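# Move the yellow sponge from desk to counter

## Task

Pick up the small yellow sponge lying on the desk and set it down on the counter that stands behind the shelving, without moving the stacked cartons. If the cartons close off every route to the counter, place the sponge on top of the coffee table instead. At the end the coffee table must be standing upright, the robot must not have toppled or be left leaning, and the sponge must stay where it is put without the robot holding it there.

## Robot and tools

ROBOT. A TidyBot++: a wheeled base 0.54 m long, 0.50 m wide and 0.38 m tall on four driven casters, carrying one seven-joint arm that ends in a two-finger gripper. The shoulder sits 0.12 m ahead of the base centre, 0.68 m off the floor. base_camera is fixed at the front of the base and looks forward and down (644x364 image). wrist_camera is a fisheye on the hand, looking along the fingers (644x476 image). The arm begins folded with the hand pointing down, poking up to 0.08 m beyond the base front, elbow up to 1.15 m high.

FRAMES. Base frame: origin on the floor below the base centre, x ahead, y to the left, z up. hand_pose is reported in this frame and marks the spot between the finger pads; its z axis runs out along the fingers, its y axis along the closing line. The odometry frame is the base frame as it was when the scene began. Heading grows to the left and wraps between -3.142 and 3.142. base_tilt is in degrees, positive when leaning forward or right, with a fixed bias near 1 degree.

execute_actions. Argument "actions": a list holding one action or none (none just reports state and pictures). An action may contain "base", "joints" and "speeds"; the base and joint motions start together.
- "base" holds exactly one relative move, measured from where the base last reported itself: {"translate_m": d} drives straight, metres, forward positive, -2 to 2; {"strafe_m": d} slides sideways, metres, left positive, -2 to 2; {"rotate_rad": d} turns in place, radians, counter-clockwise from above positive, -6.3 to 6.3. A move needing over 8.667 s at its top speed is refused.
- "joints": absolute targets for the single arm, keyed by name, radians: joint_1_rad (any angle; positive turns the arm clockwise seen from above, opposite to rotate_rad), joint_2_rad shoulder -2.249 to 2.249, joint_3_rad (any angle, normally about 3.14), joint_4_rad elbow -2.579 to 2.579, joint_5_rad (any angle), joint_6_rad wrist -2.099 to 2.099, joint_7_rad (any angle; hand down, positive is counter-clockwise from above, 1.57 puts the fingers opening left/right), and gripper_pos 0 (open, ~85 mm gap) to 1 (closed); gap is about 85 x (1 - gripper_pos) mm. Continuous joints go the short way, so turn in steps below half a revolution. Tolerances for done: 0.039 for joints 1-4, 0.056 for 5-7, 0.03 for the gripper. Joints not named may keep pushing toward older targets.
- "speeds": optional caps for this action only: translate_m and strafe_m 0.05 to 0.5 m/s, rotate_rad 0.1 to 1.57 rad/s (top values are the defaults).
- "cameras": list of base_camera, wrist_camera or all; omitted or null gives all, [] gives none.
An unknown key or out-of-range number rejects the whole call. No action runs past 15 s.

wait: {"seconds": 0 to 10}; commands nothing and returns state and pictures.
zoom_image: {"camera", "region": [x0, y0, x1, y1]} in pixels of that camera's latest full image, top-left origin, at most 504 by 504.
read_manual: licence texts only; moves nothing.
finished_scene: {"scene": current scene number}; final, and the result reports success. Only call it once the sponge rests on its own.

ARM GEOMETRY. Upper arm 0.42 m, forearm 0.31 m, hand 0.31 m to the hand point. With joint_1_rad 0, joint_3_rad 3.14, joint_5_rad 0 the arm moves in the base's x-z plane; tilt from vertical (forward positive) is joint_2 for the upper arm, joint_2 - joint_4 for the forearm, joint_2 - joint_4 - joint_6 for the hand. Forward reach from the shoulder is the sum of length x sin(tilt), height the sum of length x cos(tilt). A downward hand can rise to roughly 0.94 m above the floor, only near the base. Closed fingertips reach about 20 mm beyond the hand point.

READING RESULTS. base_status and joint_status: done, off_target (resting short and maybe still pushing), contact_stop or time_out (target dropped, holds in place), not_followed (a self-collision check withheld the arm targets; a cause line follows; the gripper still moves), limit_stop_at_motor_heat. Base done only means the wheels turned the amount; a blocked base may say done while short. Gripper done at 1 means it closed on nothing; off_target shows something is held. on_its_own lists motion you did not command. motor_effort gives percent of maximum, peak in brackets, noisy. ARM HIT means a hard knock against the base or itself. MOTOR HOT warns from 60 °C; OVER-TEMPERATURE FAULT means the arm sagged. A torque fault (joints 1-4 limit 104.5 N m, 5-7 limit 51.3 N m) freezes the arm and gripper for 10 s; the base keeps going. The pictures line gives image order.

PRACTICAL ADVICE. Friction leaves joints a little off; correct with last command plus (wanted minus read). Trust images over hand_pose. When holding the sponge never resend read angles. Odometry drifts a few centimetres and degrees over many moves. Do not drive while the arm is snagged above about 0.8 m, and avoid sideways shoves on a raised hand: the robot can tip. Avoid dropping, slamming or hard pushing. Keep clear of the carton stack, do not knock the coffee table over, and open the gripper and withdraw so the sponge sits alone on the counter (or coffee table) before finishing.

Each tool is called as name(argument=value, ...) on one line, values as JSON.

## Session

execute_actions(actions=[{"joints": {"joint_6_rad": 0.45}}])

Scene clock: 1.57 s.
base_odometry: x=+0.000 y=+0.000 heading=+0.000 (m, m, rad; odometry frame)
base_tilt: forward=+0.2 right=-0.4 (deg)
base_status: not commanded
joint_positions: joint_1_rad=-0.037 joint_2_rad=-0.328 joint_3_rad=+3.175 joint_4_rad=-2.524 joint_5_rad=-0.014 joint_6_rad=+0.439 joint_7_rad=+1.588 gripper_pos=+0.000
joint_status: all done
motor_effort: joint_1_rad=+0(0) joint_2_rad=-6(6) joint_3_rad=-1(0) joint_4_rad=+18(18) joint_5_rad=+0(0) joint_6_rad=+10(9) joint_7_rad=+0(0) (%)
hand_pose: x=+0.5446 y=-0.0001 z=+0.8385 quat_wxyz=(-0.002, +0.770, -0.002, +0.638) (m; base frame)
pictures: base_camera, wrist_camera
camera_calibration (this result's frames):
wrist_camera: T_world_to_cam=[[-0.00451015, -0.999988, 0.00165796, -0.00206688], [-0.173773, -0.000849001, -0.984785, 0.978734], [0.984775, -0.00472963, -0.173767, -0.253916], [0, 0, 0, 1]] pos_world=[0.420118, -0.00243684, 0.919724]
Images, in order (width x height): base_camera 644x364, wrist_camera 644x476.

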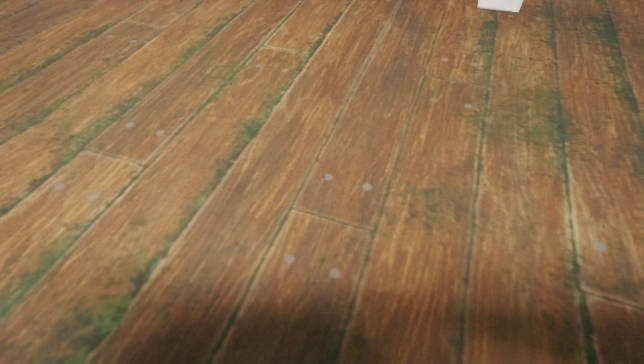

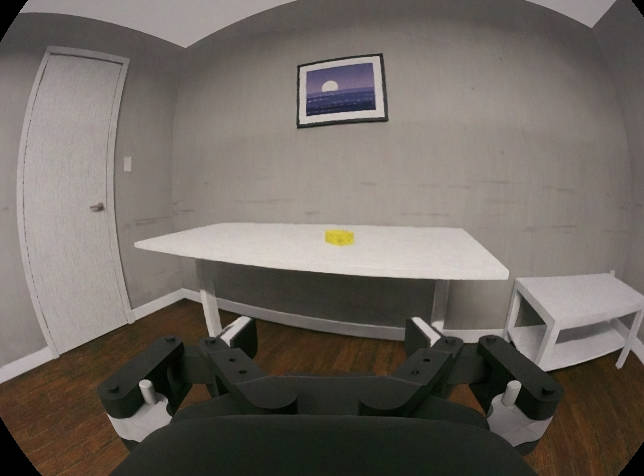

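execute_actions(actions=[{"base": {"rotate_rad": -0.216}, "joints": {"joint_3_rad": 3.142, "joint_4_rad": -1.5, "joint_5_rad": 0.0, "joint_6_rad": -1.1}}], cameras=[])

execute_actions(actions=[{"base": {"translate_m": 0.5}}])

Scene clock: 4.70 s.
base_odometry: x=+0.000 y=+0.000 heading=-0.216 (m, m, rad; odometry frame)
base_tilt: forward=+0.2 right=-0.4 (deg)
base_status: done
joint_positions: joint_1_rad=-0.037 joint_2_rad=-0.328 joint_3_rad=+3.169 joint_4_rad=-1.511 joint_5_rad=-0.014 joint_6_rad=-1.068 joint_7_rad=+1.588 gripper_pos=+0.000
joint_status: all done
motor_effort: joint_1_rad=+0(1) joint_2_rad=-6(9) joint_3_rad=-1(2) joint_4_rad=+19(21) joint_5_rad=+0(0) joint_6_rad=+9(11) joint_7_rad=+0(0) (%)
hand_pose: x=+0.5167 y=+0.0067 z=+1.0034 quat_wxyz=(-0.010, +0.902, +0.010, +0.431) (m; base frame)
pictures: none
No camera images: the call's "cameras" was empty. Leave "cameras" out to get every camera's image.

Scene clock: 7.20 s.
base_odometry: x=+0.489 y=-0.108 heading=-0.217 (m, m, rad; odometry frame)
base_tilt: forward=+0.2 right=-0.4 (deg)
base_status: done
joint_positions: joint_1_rad=-0.037 joint_2_rad=-0.323 joint_3_rad=+3.168 joint_4_rad=-1.509 joint_5_rad=-0.014 joint_6_rad=-1.070 joint_7_rad=+1.588 gripper_pos=+0.000
joint_status: not commanded
motor_effort: joint_1_rad=+0(0) joint_2_rad=-6(10) joint_3_rad=-1(0) joint_4_rad=+19(20) joint_5_rad=+0(0) joint_6_rad=+7(9) joint_7_rad=+0(0) (%)
hand_pose: x=+0.5181 y=+0.0073 z=+1.0017 quat_wxyz=(-0.010, +0.904, +0.011, +0.428) (m; base frame)
pictures: base_camera, wrist_camera
camera_calibration (this result's frames):
wrist_camera: T_world_to_cam=[[0.0277011, -0.999616, 0.0000937649, -0.0101593], [-0.623742, -0.0173583, -0.781438, 1.16438], [0.781139, 0.0215882, -0.623983, 0.356839], [0, 0, 0, 1]] pos_world=[0.44781, 0.00235259, 1.13255]
Images, in order (width x height): base_camera 644x364, wrist_camera 644x476.

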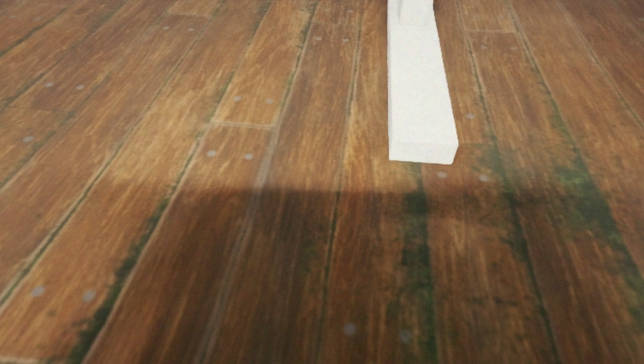

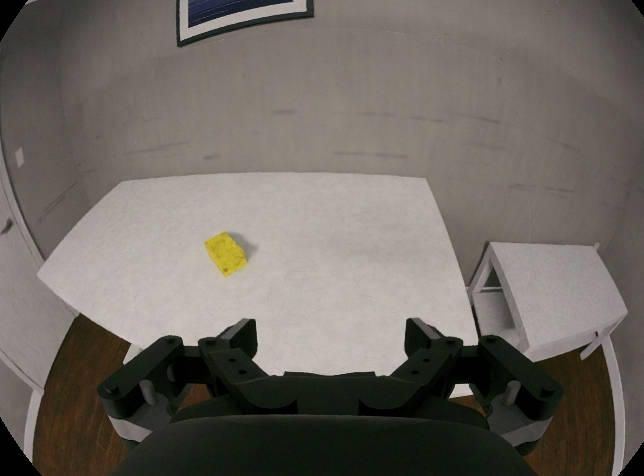

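zoom_image(camera="wrist_camera", region=[180, 215, 280, 290])

Region (180, 215, 280, 290) of wrist_camera's 644x476 image, scaled by 5.040; it fills the top 378 rows of this view, and the rest is white.

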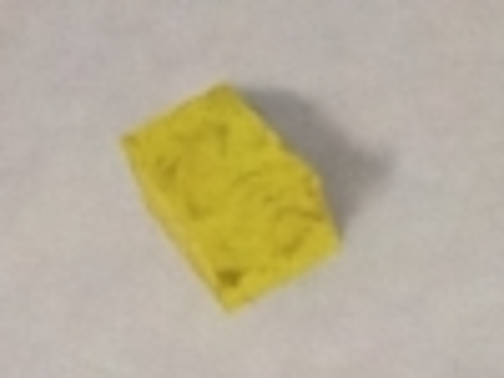

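execute_actions(actions=[{"base": {"strafe_m": 0.256}, "joints": {"joint_1_rad": 0.0, "joint_2_rad": 0.207, "joint_4_rad": -1.30, "joint_6_rad": -1.65, "joint_7_rad": 2.35}}], cameras=[])

execute_actions(actions=[{"base": {"translate_m": 0.35}, "speeds": {"translate_m": 0.3}}])

Scene clock: 11.13 s.
base_odometry: x=+0.544 y=+0.142 heading=-0.217 (m, m, rad; odometry frame)
base_tilt: forward=+0.2 right=-0.4 (deg)
base_status: done
joint_positions: joint_1_rad=-0.021 joint_2_rad=+0.208 joint_3_rad=+3.159 joint_4_rad=-1.314 joint_5_rad=-0.014 joint_6_rad=-1.617 joint_7_rad=+2.316 gripper_pos=+0.000
joint_status: all done
motor_effort: joint_1_rad=+0(2) joint_2_rad=-23(24) joint_3_rad=-1(3) joint_4_rad=+16(19) joint_5_rad=+0(1) joint_6_rad=+0(8) joint_7_rad=+0(1) (%)
hand_pose: x=+0.5207 y=+0.0078 z=+0.7974 quat_wxyz=(-0.005, +0.931, +0.366, +0.003) (m; base frame)
pictures: none
No camera images: the call's "cameras" was empty. Leave "cameras" out to get every camera's image.

Scene clock: 13.27 s.
base_odometry: x=+0.886 y=+0.067 heading=-0.217 (m, m, rad; odometry frame)
base_tilt: forward=+0.2 right=-0.4 (deg)
base_status: done
joint_positions: joint_1_rad=-0.021 joint_2_rad=+0.209 joint_3_rad=+3.159 joint_4_rad=-1.312 joint_5_rad=-0.014 joint_6_rad=-1.619 joint_7_rad=+2.316 gripper_pos=+0.000
joint_status: not commanded
motor_effort: joint_1_rad=+0(1) joint_2_rad=-23(25) joint_3_rad=-1(1) joint_4_rad=+16(17) joint_5_rad=+0(1) joint_6_rad=+0(2) joint_7_rad=+0(0) (%)
hand_pose: x=+0.5210 y=+0.0075 z=+0.7978 quat_wxyz=(-0.005, +0.931, +0.366, +0.003) (m; base frame)
pictures: base_camera, wrist_camera
camera_calibration (this result's frames):
wrist_camera: T_world_to_cam=[[0.685263, -0.728295, -0.00100346, -0.353707], [-0.72816, -0.685107, -0.0202929, 0.459029], [0.0140917, 0.0146366, -0.999794, 0.926876], [0, 0, 0, 1]] pos_world=[0.563567, 0.0433153, 0.935645]
Images, in order (width x height): base_camera 644x364, wrist_camera 644x476.

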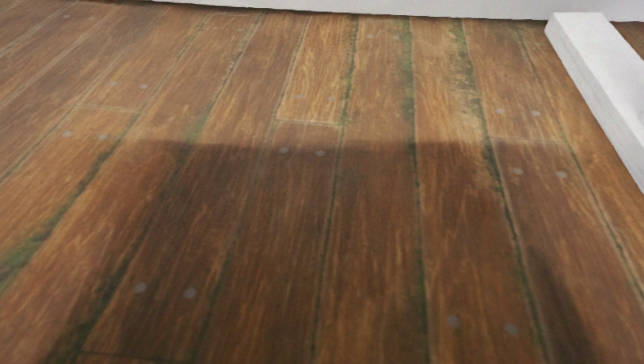

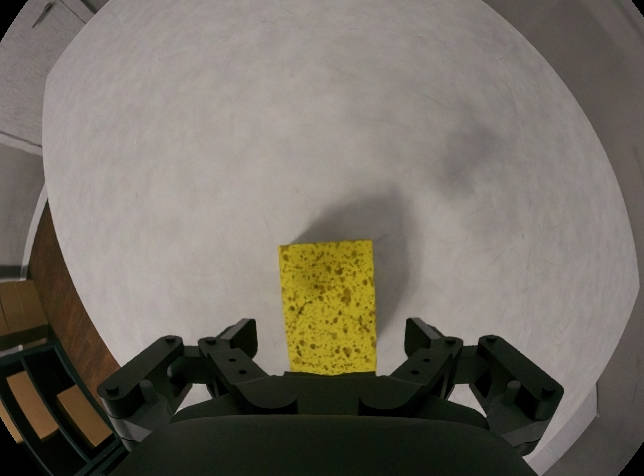

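execute_actions(actions=[{"joints": {"joint_2_rad": 0.216, "joint_4_rad": -1.51, "joint_6_rad": -1.43}}], cameras=["wrist_camera"])

Scene clock: 14.83 s.
base_odometry: x=+0.886 y=+0.067 heading=-0.217 (m, m, rad; odometry frame)
base_tilt: forward=+0.2 right=-0.4 (deg)
base_status: not commanded
joint_positions: joint_1_rad=-0.021 joint_2_rad=+0.213 joint_3_rad=+3.159 joint_4_rad=-1.500 joint_5_rad=-0.014 joint_6_rad=-1.463 joint_7_rad=+2.316 gripper_pos=+0.000
joint_status: all done
motor_effort: joint_1_rad=+0(0) joint_2_rad=-22(24) joint_3_rad=-1(1) joint_4_rad=+16(17) joint_5_rad=+0(1) joint_6_rad=+0(1) joint_7_rad=+0(0) (%)
hand_pose: x=+0.5088 y=+0.0073 z=+0.7374 quat_wxyz=(-0.011, +0.931, +0.365, -0.014) (m; base frame)
pictures: wrist_camera
camera_calibration (this result's frames):
wrist_camera: T_world_to_cam=[[0.683093, -0.729899, -0.0251345, -0.326686], [-0.730017, -0.683404, 0.00584307, 0.430382], [-0.0214419, 0.0143573, -0.999667, 0.884628], [0, 0, 0, 1]] pos_world=[0.556311, 0.0429768, 0.873607]
Images, in order (width x height): wrist_camera 644x476.

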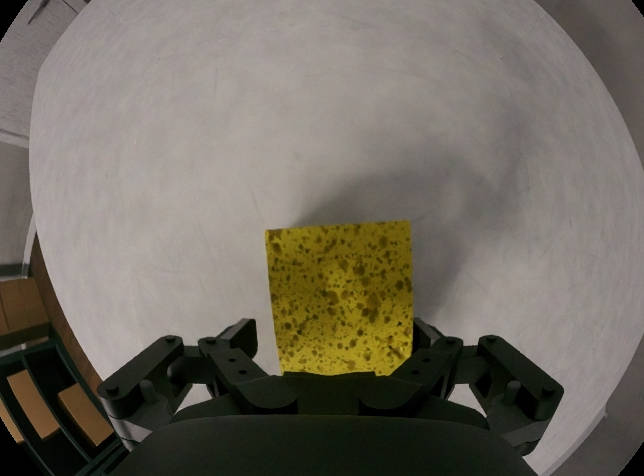

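execute_actions(actions=[{"base": {"translate_m": 0.008}, "joints": {"joint_4_rad": -1.46, "joint_6_rad": -1.52}, "speeds": {"translate_m": 0.05}}], cameras=["wrist_camera"])

Scene clock: 16.27 s.
base_odometry: x=+0.894 y=+0.065 heading=-0.217 (m, m, rad; odometry frame)
base_tilt: forward=+0.2 right=-0.4 (deg)
base_status: done
joint_positions: joint_1_rad=-0.020 joint_2_rad=+0.217 joint_3_rad=+3.159 joint_4_rad=-1.464 joint_5_rad=-0.014 joint_6_rad=-1.487 joint_7_rad=+2.316 gripper_pos=+0.000
joint_status: all done
motor_effort: joint_1_rad=+0(1) joint_2_rad=-23(25) joint_3_rad=-1(0) joint_4_rad=+16(17) joint_5_rad=+0(1) joint_6_rad=+0(1) joint_7_rad=+0(0) (%)
hand_pose: x=+0.5141 y=+0.0072 z=+0.7469 quat_wxyz=(-0.010, +0.931, +0.365, -0.010) (m; base frame)
pictures: wrist_camera
camera_calibration (this result's frames):
wrist_camera: T_world_to_cam=[[0.68335, -0.729819, -0.0199004, -0.334165], [-0.72996, -0.683489, 0.000256313, 0.438352], [-0.0137888, 0.0143514, -0.999802, 0.890391], [0, 0, 0, 1]] pos_world=[0.560609, 0.0429507, 0.883453]
Images, in order (width x height): wrist_camera 644x476.

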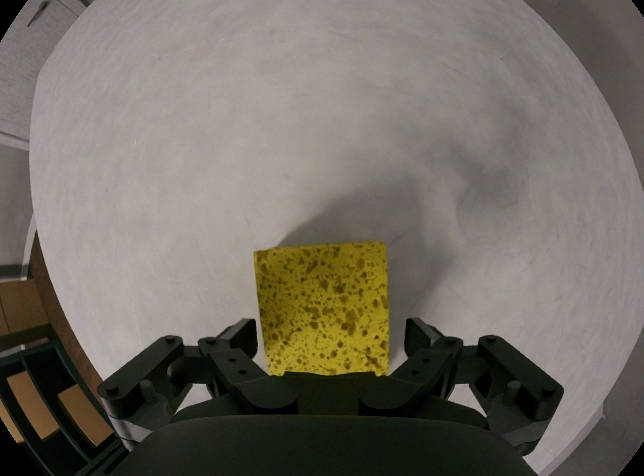

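execute_actions(actions=[{"joints": {"gripper_pos": 1.0}}], cameras=["wrist_camera"])

execute_actions(actions=[{"joints": {"joint_4_rad": -1.2, "joint_6_rad": -1.75}}], cameras=["wrist_camera"])

Scene clock: 17.53 s.
base_odometry: x=+0.894 y=+0.065 heading=-0.217 (m, m, rad; odometry frame)
base_tilt: forward=+0.2 right=-0.4 (deg)
base_status: not commanded
joint_positions: joint_1_rad=-0.020 joint_2_rad=+0.213 joint_3_rad=+3.159 joint_4_rad=-1.460 joint_5_rad=-0.014 joint_6_rad=-1.489 joint_7_rad=+2.316 gripper_pos=+0.398
joint_status: gripper_pos off_target (ended at +0.398, target +1.000)
motor_effort: joint_1_rad=+0(1) joint_2_rad=-23(23) joint_3_rad=-1(1) joint_4_rad=+16(16) joint_5_rad=+0(0) joint_6_rad=+0(2) joint_7_rad=+0(0) (%)
hand_pose: x=+0.5147 y=+0.0072 z=+0.7496 quat_wxyz=(-0.009, +0.931, +0.365, -0.008) (m; base frame)
pictures: wrist_camera
camera_calibration (this result's frames):
wrist_camera: T_world_to_cam=[[0.683482, -0.729794, -0.0159233, -0.337542], [-0.729925, -0.683515, -0.0041168, 0.442025], [-0.00787939, 0.0144366, -0.999865, 0.89015], [0, 0, 0, 1]] pos_world=[0.560363, 0.0429434, 0.886474]
Images, in order (width x height): wrist_camera 644x476.

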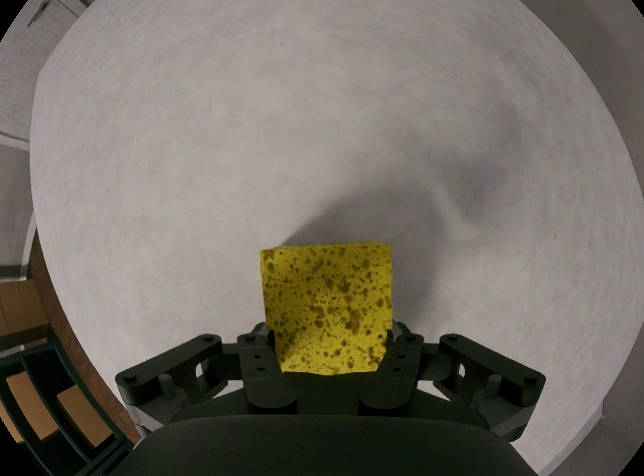

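Scene clock: 18.83 s.
base_odometry: x=+0.894 y=+0.065 heading=-0.217 (m, m, rad; odometry frame)
base_tilt: forward=+0.2 right=-0.4 (deg)
base_status: not commanded
joint_positions: joint_1_rad=-0.020 joint_2_rad=+0.213 joint_3_rad=+3.159 joint_4_rad=-1.212 joint_5_rad=-0.014 joint_6_rad=-1.717 joint_7_rad=+2.316 gripper_pos=+0.398
joint_status: all done
motor_effort: joint_1_rad=+0(0) joint_2_rad=-23(23) joint_3_rad=-1(1) joint_4_rad=+16(17) joint_5_rad=+0(1) joint_6_rad=+1(1) joint_7_rad=+0(0) (%)
hand_pose: x=+0.5191 y=+0.0075 z=+0.8274 quat_wxyz=(-0.005, +0.930, +0.366, +0.002) (m; base frame)
pictures: wrist_camera
camera_calibration (this result's frames):
wrist_camera: T_world_to_cam=[[0.686078, -0.727524, -0.00233359, -0.351768], [-0.727431, -0.68593, -0.0185632, 0.456467], [0.0119045, 0.0144333, -0.999825, 0.957631], [0, 0, 0, 1]] pos_world=[0.561988, 0.043363, 0.965116]
Images, in order (width x height): wrist_camera 644x476.

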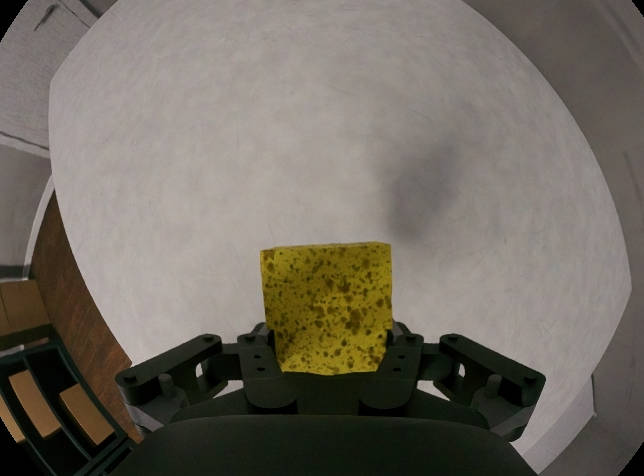

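execute_actions(actions=[{"base": {"translate_m": -0.65}}], cameras=[])

execute_actions(actions=[{"base": {"rotate_rad": 2.9}, "joints": {"joint_2_rad": -0.334, "joint_4_rad": -2.45, "joint_6_rad": 0.3, "joint_7_rad": 1.57}}])

Scene clock: 21.90 s.
base_odometry: x=+0.259 y=+0.205 heading=-0.217 (m, m, rad; odometry frame)
base_tilt: forward=+0.2 right=-0.4 (deg)
base_status: done
joint_positions: joint_1_rad=-0.016 joint_2_rad=+0.215 joint_3_rad=+3.159 joint_4_rad=-1.210 joint_5_rad=-0.014 joint_6_rad=-1.720 joint_7_rad=+2.316 gripper_pos=+0.398
joint_status: not commanded
motor_effort: joint_1_rad=+0(4) joint_2_rad=-23(25) joint_3_rad=-1(3) joint_4_rad=+16(17) joint_5_rad=+0(1) joint_6_rad=+1(1) joint_7_rad=+0(0) (%)
hand_pose: x=+0.5189 y=+0.0061 z=+0.8275 quat_wxyz=(-0.005, +0.931, +0.365, +0.001) (m; base frame)
pictures: none
No camera images: the call's "cameras" was empty. Leave "cameras" out to get every camera's image.

Scene clock: 25.03 s.
base_odometry: x=+0.259 y=+0.205 heading=+2.683 (m, m, rad; odometry frame)
base_tilt: forward=+0.2 right=-0.4 (deg)
base_status: done
joint_positions: joint_1_rad=-0.009 joint_2_rad=-0.325 joint_3_rad=+3.157 joint_4_rad=-2.438 joint_5_rad=-0.014 joint_6_rad=+0.268 joint_7_rad=+1.607 gripper_pos=+0.398
joint_status: all done
motor_effort: joint_1_rad=+0(3) joint_2_rad=-7(23) joint_3_rad=+0(3) joint_4_rad=+19(19) joint_5_rad=-1(2) joint_6_rad=+10(9) joint_7_rad=+0(0) (%)
hand_pose: x=+0.5537 y=-0.0030 z=+0.8337 quat_wxyz=(+0.008, +0.797, +0.004, +0.603) (m; base frame)
pictures: base_camera, wrist_camera
camera_calibration (this result's frames):
wrist_camera: T_world_to_cam=[[-0.00692382, -0.999671, 0.0246831, -0.0227279], [-0.260423, -0.0220293, -0.965243, 1.0072], [0.96547, -0.0131112, -0.260185, -0.181044], [0, 0, 0, 1]] pos_world=[0.436932, -0.00290625, 0.925645]
Images, in order (width x height): base_camera 644x364, wrist_camera 644x476.

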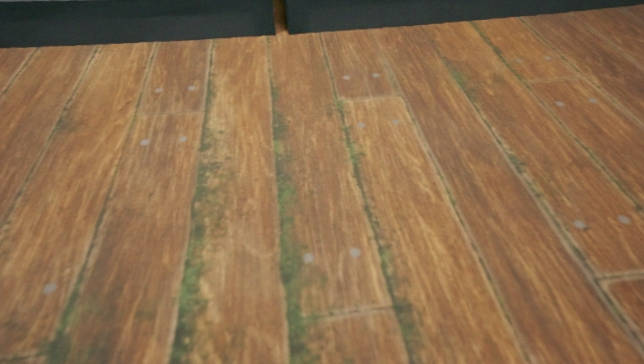

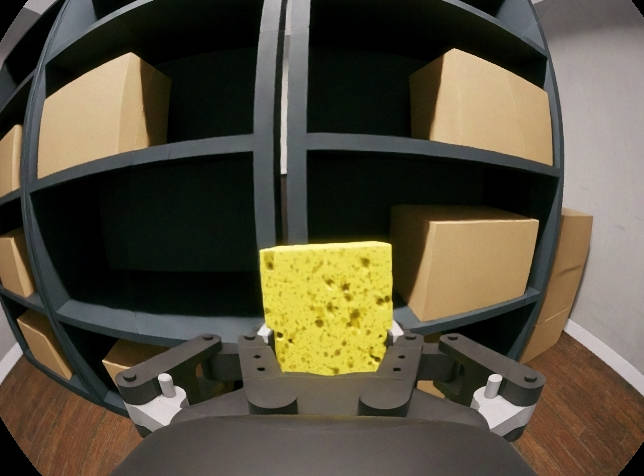

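execute_actions(actions=[{"base": {"strafe_m": -0.85}, "joints": {"joint_6_rad": 0.1}}])

Scene clock: 28.70 s.
base_odometry: x=+0.634 y=+0.968 heading=+2.683 (m, m, rad; odometry frame)
base_tilt: forward=+0.2 right=-0.4 (deg)
base_status: done
joint_positions: joint_1_rad=-0.009 joint_2_rad=-0.327 joint_3_rad=+3.157 joint_4_rad=-2.448 joint_5_rad=-0.014 joint_6_rad=+0.118 joint_7_rad=+1.607 gripper_pos=+0.398
joint_status: all done
motor_effort: joint_1_rad=+0(1) joint_2_rad=-6(8) joint_3_rad=+0(1) joint_4_rad=+19(20) joint_5_rad=+0(0) joint_6_rad=+9(10) joint_7_rad=+0(0) (%)
hand_pose: x=+0.5346 y=-0.0019 z=+0.7852 quat_wxyz=(+0.006, +0.842, +0.005, +0.539) (m; base frame)
pictures: base_camera, wrist_camera
camera_calibration (this result's frames):
wrist_camera: T_world_to_cam=[[-0.000388944, -0.999728, 0.0233086, -0.0230163], [-0.408732, -0.0211138, -0.91241, 0.993225], [0.912654, -0.00988185, -0.408613, -0.0304334], [0, 0, 0, 1]] pos_world=[0.433729, -0.00234011, 0.894329]
Images, in order (width x height): base_camera 644x364, wrist_camera 644x476.

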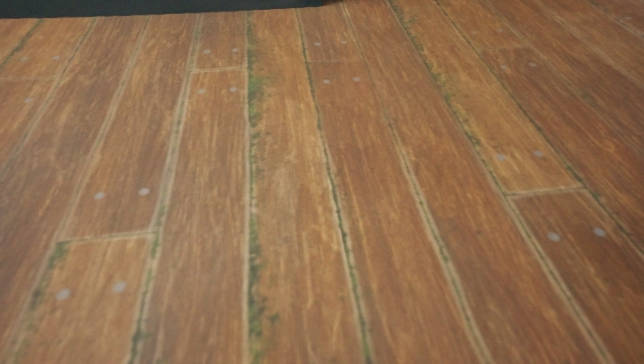

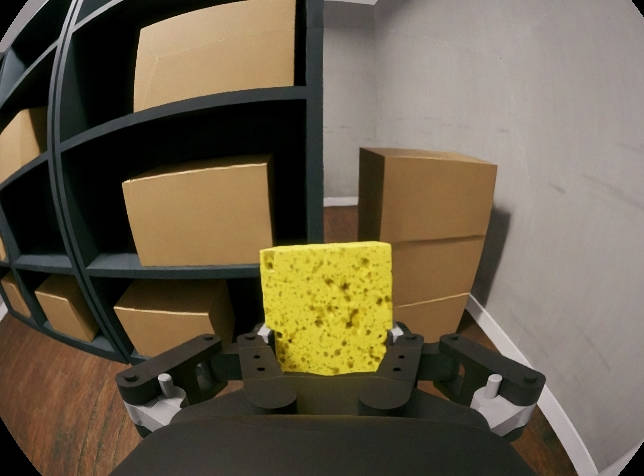

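execute_actions(actions=[{"base": {"strafe_m": 2.0}, "joints": {"joint_1_rad": -0.6, "joint_6_rad": 0.3}}])

Scene clock: 35.00 s.
base_odometry: x=-0.252 y=-0.825 heading=+2.683 (m, m, rad; odometry frame)
base_tilt: forward=+0.2 right=-0.4 (deg)
base_status: done
joint_positions: joint_1_rad=-0.581 joint_2_rad=-0.328 joint_3_rad=+3.156 joint_4_rad=-2.449 joint_5_rad=-0.014 joint_6_rad=+0.265 joint_7_rad=+1.607 gripper_pos=+0.398
joint_status: all done
motor_effort: joint_1_rad=+0(2) joint_2_rad=-7(8) joint_3_rad=+0(2) joint_4_rad=+19(19) joint_5_rad=+0(0) joint_6_rad=+9(9) joint_7_rad=+0(0) (%)
hand_pose: x=+0.4831 y=+0.2315 z=+0.8284 quat_wxyz=(-0.162, +0.767, +0.230, +0.577) (m; base frame)
pictures: base_camera, wrist_camera
camera_calibration (this result's frames):
wrist_camera: T_world_to_cam=[[0.536353, -0.843624, 0.0249849, -0.0875553], [-0.214511, -0.164892, -0.962702, 0.997664], [0.816279, 0.510989, -0.269407, -0.152794], [0, 0, 0, 1]] pos_world=[0.385693, 0.168719, 0.921478]
Images, in order (width x height): base_camera 644x364, wrist_camera 644x476.

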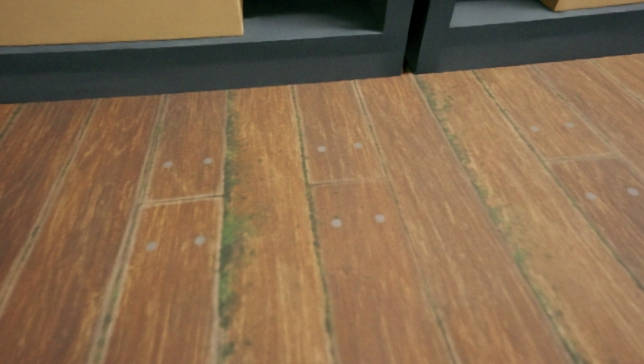

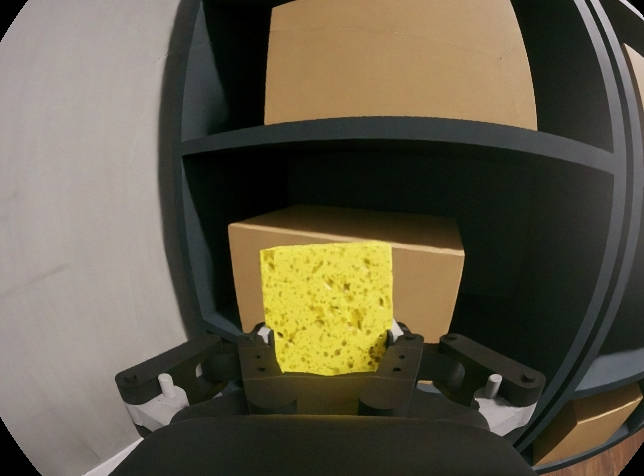

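execute_actions(actions=[{"joints": {"joint_1_rad": -1.1, "joint_6_rad": 0.0, "joint_7_rad": 1.57}}], cameras=["wrist_camera"])

Scene clock: 37.00 s.
base_odometry: x=-0.252 y=-0.825 heading=+2.683 (m, m, rad; odometry frame)
base_tilt: forward=+0.2 right=-0.4 (deg)
base_status: not commanded
joint_positions: joint_1_rad=-1.080 joint_2_rad=-0.328 joint_3_rad=+3.156 joint_4_rad=-2.449 joint_5_rad=-0.014 joint_6_rad=+0.032 joint_7_rad=+1.607 gripper_pos=+0.398
joint_status: all done
motor_effort: joint_1_rad=+0(0) joint_2_rad=-6(7) joint_3_rad=-1(0) joint_4_rad=+19(19) joint_5_rad=+0(0) joint_6_rad=+8(10) joint_7_rad=+0(0) (%)
hand_pose: x=+0.3129 y=+0.3534 z=+0.7617 quat_wxyz=(-0.252, +0.740, +0.447, +0.434) (m; base frame)
pictures: wrist_camera
camera_calibration (this result's frames):
wrist_camera: T_world_to_cam=[[0.879485, -0.4754, 0.0223706, -0.127248], [-0.21337, -0.435876, -0.874349, 0.945165], [0.425416, 0.764204, -0.484782, 0.102701], [0, 0, 0, 1]] pos_world=[0.269892, 0.272997, 0.879038]
Images, in order (width x height): wrist_camera 644x476.

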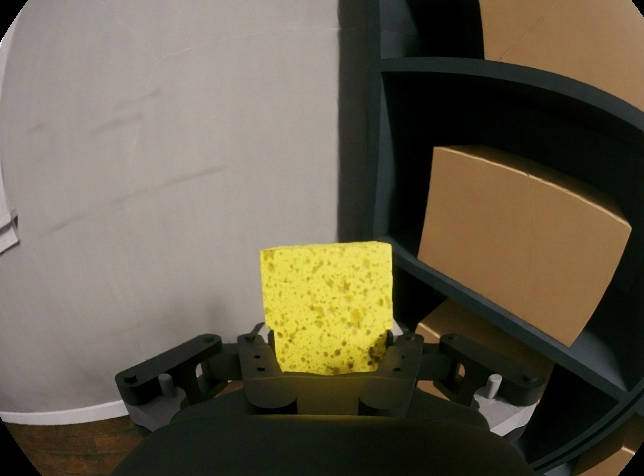

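execute_actions(actions=[{"base": {"rotate_rad": -2.9}, "joints": {"joint_1_rad": 0.0, "joint_6_rad": 0.1}}])

Scene clock: 40.73 s.
base_odometry: x=-0.252 y=-0.825 heading=-0.216 (m, m, rad; odometry frame)
base_tilt: forward=+0.2 right=-0.4 (deg)
base_status: done
joint_positions: joint_1_rad=-0.015 joint_2_rad=-0.328 joint_3_rad=+3.156 joint_4_rad=-2.449 joint_5_rad=-0.014 joint_6_rad=+0.067 joint_7_rad=+1.607 gripper_pos=+0.398
joint_status: all done
motor_effort: joint_1_rad=+0(1) joint_2_rad=-6(8) joint_3_rad=-1(1) joint_4_rad=+19(19) joint_5_rad=+0(0) joint_6_rad=+8(8) joint_7_rad=+0(0) (%)
hand_pose: x=+0.5273 y=+0.0013 z=+0.7712 quat_wxyz=(+0.004, +0.856, +0.008, +0.517) (m; base frame)
pictures: base_camera, wrist_camera
camera_calibration (this result's frames):
wrist_camera: T_world_to_cam=[[0.00857319, -0.999701, 0.0229048, -0.023916], [-0.454057, -0.0242999, -0.890641, 0.984664], [0.890932, -0.00276445, -0.454129, 0.0170677], [0, 0, 0, 1]] pos_world=[0.432092, 0.0000656231, 0.885281]
Images, in order (width x height): base_camera 644x364, wrist_camera 644x476.

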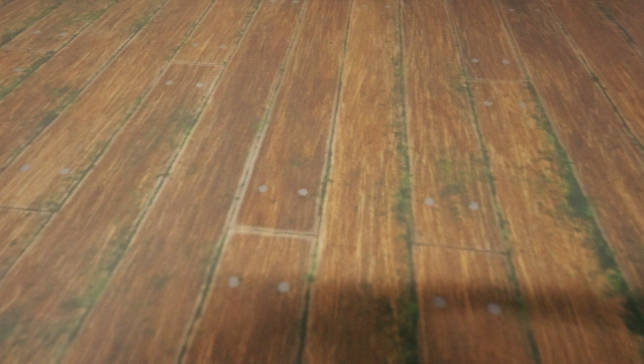

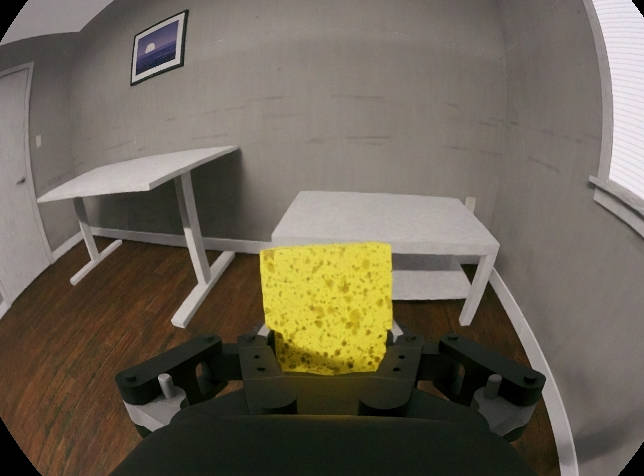

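execute_actions(actions=[{"base": {"strafe_m": -0.2}, "joints": {"joint_2_rad": 0.36, "joint_4_rad": -1.87, "joint_6_rad": -0.91}}], cameras=[])

execute_actions(actions=[{"base": {"translate_m": 0.8}}])

Scene clock: 43.57 s.
base_odometry: x=-0.295 y=-1.021 heading=-0.218 (m, m, rad; odometry frame)
base_tilt: forward=+0.2 right=-0.4 (deg)
base_status: done
joint_positions: joint_1_rad=-0.012 joint_2_rad=+0.358 joint_3_rad=+3.156 joint_4_rad=-1.884 joint_5_rad=-0.014 joint_6_rad=-0.878 joint_7_rad=+1.607 gripper_pos=+0.398
joint_status: all done
motor_effort: joint_1_rad=+0(2) joint_2_rad=-24(26) joint_3_rad=-1(3) joint_4_rad=+13(20) joint_5_rad=+0(1) joint_6_rad=+1(8) joint_7_rad=+0(0) (%)
hand_pose: x=+0.5197 y=+0.0038 z=+0.5693 quat_wxyz=(-0.003, +1.000, +0.013, +0.011) (m; base frame)
pictures: none
No camera images: the call's "cameras" was empty. Leave "cameras" out to get every camera's image.

Scene clock: 46.53 s.
base_odometry: x=+0.486 y=-1.194 heading=-0.218 (m, m, rad; odometry frame)
base_tilt: forward=+0.2 right=-0.4 (deg)
base_status: done
joint_positions: joint_1_rad=-0.012 joint_2_rad=+0.359 joint_3_rad=+3.156 joint_4_rad=-1.878 joint_5_rad=-0.014 joint_6_rad=-0.881 joint_7_rad=+1.607 gripper_pos=+0.398
joint_status: not commanded
motor_effort: joint_1_rad=+0(2) joint_2_rad=-24(27) joint_3_rad=-1(2) joint_4_rad=+13(14) joint_5_rad=+0(1) joint_6_rad=+1(1) joint_7_rad=+0(0) (%)
hand_pose: x=+0.5216 y=+0.0039 z=+0.5702 quat_wxyz=(-0.003, +1.000, +0.013, +0.012) (m; base frame)
pictures: base_camera, wrist_camera
camera_calibration (this result's frames):
wrist_camera: T_world_to_cam=[[0.0319443, -0.99949, 0.000260197, -0.0159424], [-0.998851, -0.0319332, -0.0357219, 0.599804], [0.035712, 0.000881212, -0.999362, 0.687875], [0, 0, 0, 1]] pos_world=[0.575059, 0.00261325, 0.708867]
Images, in order (width x height): base_camera 644x364, wrist_camera 644x476.

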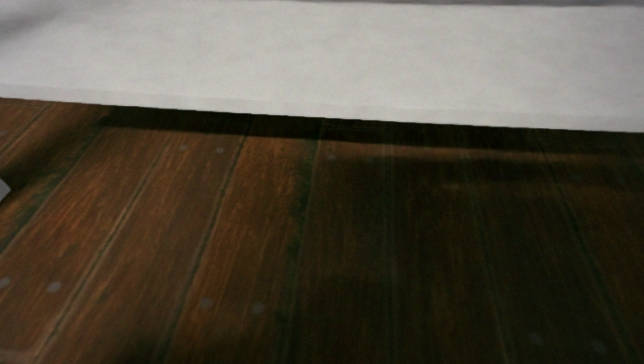

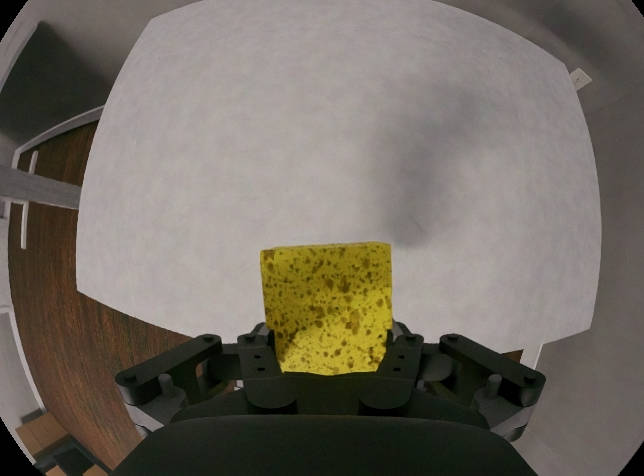

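execute_actions(actions=[{"base": {"translate_m": 0.11}, "joints": {"joint_2_rad": 0.47, "joint_4_rad": -1.94, "joint_6_rad": -0.75}, "speeds": {"translate_m": 0.2}}])

Scene clock: 48.23 s.
base_odometry: x=+0.594 y=-1.218 heading=-0.219 (m, m, rad; odometry frame)
base_tilt: forward=+0.2 right=-0.4 (deg)
base_status: done
joint_positions: joint_1_rad=-0.012 joint_2_rad=+0.478 joint_3_rad=+3.156 joint_4_rad=-1.931 joint_5_rad=-0.014 joint_6_rad=-0.778 joint_7_rad=+1.607 gripper_pos=+0.398
joint_status: all done
motor_effort: joint_1_rad=+0(1) joint_2_rad=-26(30) joint_3_rad=-1(1) joint_4_rad=+11(14) joint_5_rad=+0(1) joint_6_rad=+0(1) joint_7_rad=+0(0) (%)
hand_pose: x=+0.5089 y=+0.0033 z=+0.5107 quat_wxyz=(-0.002, +1.000, +0.013, -0.022) (m; base frame)
pictures: base_camera, wrist_camera
camera_calibration (this result's frames):
wrist_camera: T_world_to_cam=[[0.031184, -0.999513, 0.000578978, -0.015885], [-0.998973, -0.0311481, 0.0328945, 0.550019], [-0.0328604, -0.00160416, -0.999459, 0.663796], [0, 0, 0, 1]] pos_world=[0.571762, 0.00231956, 0.645353]
Images, in order (width x height): base_camera 644x364, wrist_camera 644x476.

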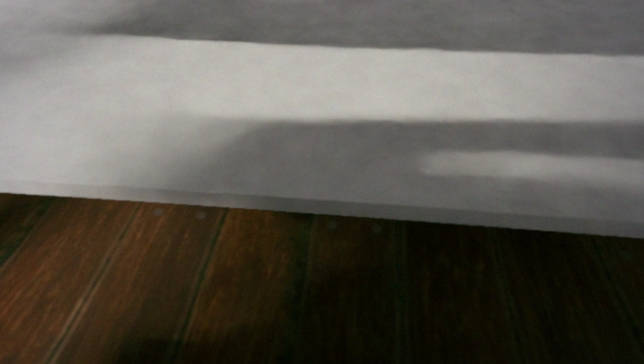

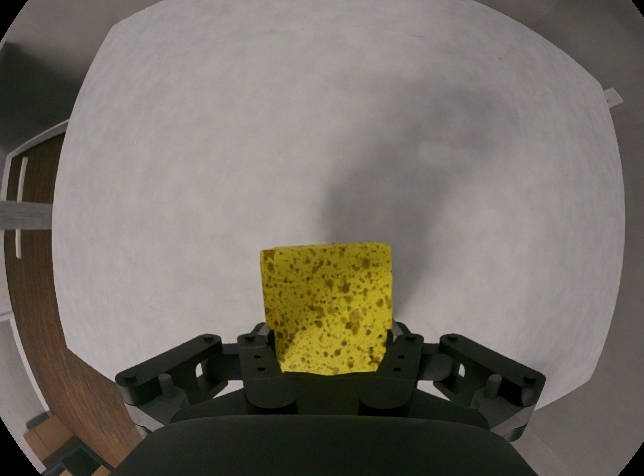

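execute_actions(actions=[{"joints": {"joint_2_rad": 0.535, "joint_4_rad": -1.98, "joint_6_rad": -0.62}}], cameras=["wrist_camera"])

Scene clock: 49.53 s.
base_odometry: x=+0.593 y=-1.218 heading=-0.219 (m, m, rad; odometry frame)
base_tilt: forward=+0.2 right=-0.4 (deg)
base_status: not commanded
joint_positions: joint_1_rad=-0.012 joint_2_rad=+0.535 joint_3_rad=+3.156 joint_4_rad=-1.969 joint_5_rad=-0.014 joint_6_rad=-0.649 joint_7_rad=+1.607 gripper_pos=+0.398
joint_status: all done
motor_effort: joint_1_rad=+0(0) joint_2_rad=-27(28) joint_3_rad=-1(1) joint_4_rad=+10(10) joint_5_rad=+0(0) joint_6_rad=+1(1) joint_7_rad=+0(0) (%)
hand_pose: x=+0.5171 y=+0.0027 z=+0.4799 quat_wxyz=(-0.001, +1.000, +0.012, -0.006) (m; base frame)
pictures: wrist_camera
camera_calibration (this result's frames):
wrist_camera: T_world_to_cam=[[0.0305713, -0.999526, 0.00371861, -0.0179283], [-0.999532, -0.0305732, -0.00046609, 0.5755], [0.000579559, -0.00370263, -0.999993, 0.6163], [0, 0, 0, 1]] pos_world=[0.575421, 0.00195697, 0.616631]
Images, in order (width x height): wrist_camera 644x476.

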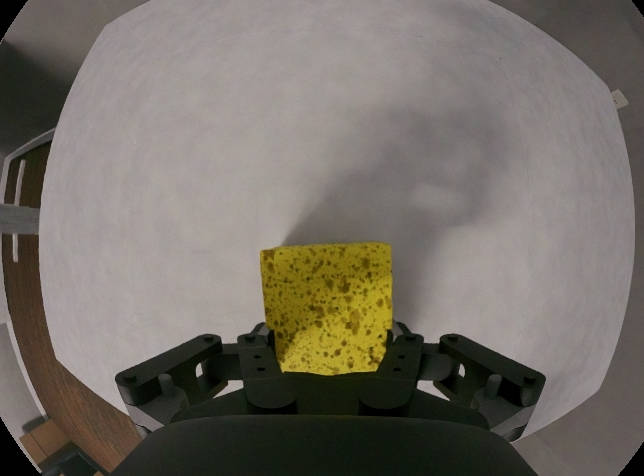

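execute_actions(actions=[{"joints": {"joint_2_rad": 0.56, "joint_6_rad": -0.60}}], cameras=["wrist_camera"])

Scene clock: 55.33 s.
base_odometry: x=+0.593 y=-1.218 heading=-0.219 (m, m, rad; odometry frame)
base_tilt: forward=+0.2 right=-0.4 (deg)
base_status: not commanded
joint_positions: joint_1_rad=-0.012 joint_2_rad=+0.536 joint_3_rad=+3.156 joint_4_rad=-1.970 joint_5_rad=-0.014 joint_6_rad=-0.635 joint_7_rad=+1.607 gripper_pos=+0.398
joint_status: all done
motor_effort: joint_1_rad=+0(0) joint_2_rad=-24(26) joint_3_rad=-1(1) joint_4_rad=+10(10) joint_5_rad=+0(0) joint_6_rad=+2(3) joint_7_rad=+0(0) (%)
hand_pose: x=+0.5210 y=+0.0026 z=+0.4793 quat_wxyz=(-0.001, +1.000, +0.012, +0.000) (m; base frame)
pictures: wrist_camera
camera_calibration (this result's frames):
wrist_camera: T_world_to_cam=[[0.0305026, -0.999526, 0.00426696, -0.0183256], [-0.999451, -0.0305548, -0.0127796, 0.585293], [0.0129039, -0.00387481, -0.999909, 0.609247], [0, 0, 0, 1]] pos_world=[0.57767, 0.00192733, 0.61675]
Images, in order (width x height): wrist_camera 644x476.

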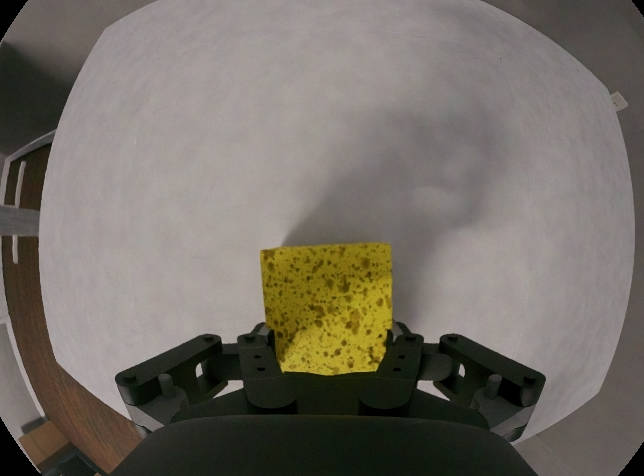

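Joint 2 didn't move and its effort dropped, so the sponge is resting on the table. Releasing and lifting away.

execute_actions(actions=[{"joints": {"gripper_pos": 0.0, "joint_2_rad": 0.54}}], cameras=["wrist_camera"])

execute_actions(actions=[{"joints": {"joint_2_rad": 0.3, "joint_4_rad": -1.8, "joint_6_rad": -1.0}}], cameras=[])

execute_actions(actions=[{"base": {"translate_m": -0.25}}])

Scene clock: 56.63 s.
base_odometry: x=+0.593 y=-1.218 heading=-0.219 (m, m, rad; odometry frame)
base_tilt: forward=+0.2 right=-0.4 (deg)
base_status: not commanded
joint_positions: joint_1_rad=-0.012 joint_2_rad=+0.535 joint_3_rad=+3.156 joint_4_rad=-1.970 joint_5_rad=-0.014 joint_6_rad=-0.634 joint_7_rad=+1.607 gripper_pos=+0.000
joint_status: all done
motor_effort: joint_1_rad=+0(0) joint_2_rad=-27(27) joint_3_rad=-1(1) joint_4_rad=+10(10) joint_5_rad=+0(0) joint_6_rad=+1(2) joint_7_rad=+0(0) (%)
hand_pose: x=+0.5213 y=+0.0026 z=+0.4795 quat_wxyz=(-0.001, +1.000, +0.012, +0.001) (m; base frame)
pictures: wrist_camera
camera_calibration (this result's frames):
wrist_camera: T_world_to_cam=[[0.0304891, -0.999526, 0.00432109, -0.0183567], [-0.999431, -0.030548, -0.0143015, 0.586245], [0.0144267, -0.00388259, -0.999888, 0.608609], [0, 0, 0, 1]] pos_world=[0.577691, 0.00192364, 0.617004]
Images, in order (width x height): wrist_camera 644x476.

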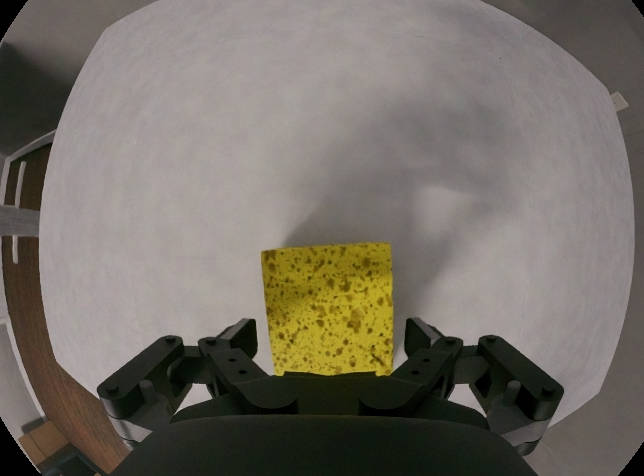

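Scene clock: 58.10 s.
base_odometry: x=+0.593 y=-1.218 heading=-0.219 (m, m, rad; odometry frame)
base_tilt: forward=+0.2 right=-0.4 (deg)
base_status: not commanded
joint_positions: joint_1_rad=-0.012 joint_2_rad=+0.297 joint_3_rad=+3.156 joint_4_rad=-1.808 joint_5_rad=-0.014 joint_6_rad=-0.969 joint_7_rad=+1.607 gripper_pos=+0.000
joint_status: all done
motor_effort: joint_1_rad=+0(0) joint_2_rad=-23(29) joint_3_rad=-1(1) joint_4_rad=+15(15) joint_5_rad=+0(0) joint_6_rad=+1(2) joint_7_rad=+0(0) (%)
hand_pose: x=+0.5337 y=+0.0042 z=+0.6132 quat_wxyz=(-0.003, +0.999, +0.014, +0.033) (m; base frame)
pictures: none
No camera images: the call's "cameras" was empty. Leave "cameras" out to get every camera's image.

Scene clock: 59.97 s.
base_odometry: x=+0.349 y=-1.164 heading=-0.220 (m, m, rad; odometry frame)
base_tilt: forward=+0.2 right=-0.4 (deg)
base_status: done
joint_positions: joint_1_rad=-0.011 joint_2_rad=+0.297 joint_3_rad=+3.155 joint_4_rad=-1.807 joint_5_rad=-0.014 joint_6_rad=-0.971 joint_7_rad=+1.607 gripper_pos=+0.000
joint_status: not commanded
motor_effort: joint_1_rad=+0(5) joint_2_rad=-24(27) joint_3_rad=-1(2) joint_4_rad=+15(16) joint_5_rad=+0(1) joint_6_rad=+1(2) joint_7_rad=+0(0) (%)
hand_pose: x=+0.5338 y=+0.0039 z=+0.6137 quat_wxyz=(-0.003, +0.999, +0.013, +0.033) (m; base frame)
pictures: base_camera, wrist_camera
camera_calibration (this result's frames):
wrist_camera: T_world_to_cam=[[0.0320787, -0.999485, 0.000108523, -0.0162796], [-0.996412, -0.0319885, -0.0783634, 0.638388], [0.0783266, 0.00240566, -0.996925, 0.706661], [0, 0, 0, 1]] pos_world=[0.581269, 0.00244984, 0.754516]
Images, in order (width x height): base_camera 644x364, wrist_camera 644x476.

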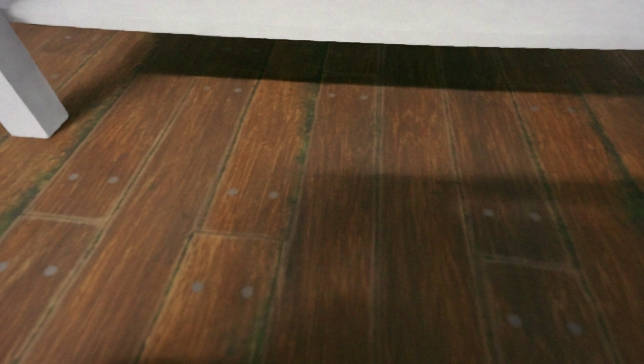

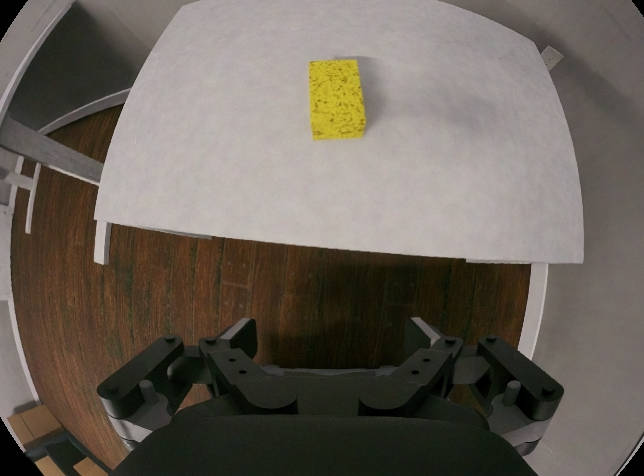

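The cartons block the only gap to the counter, so the sponge now sits on top of the upright coffee table.

finished_scene(scene=2)

The scene is finished: the task was done.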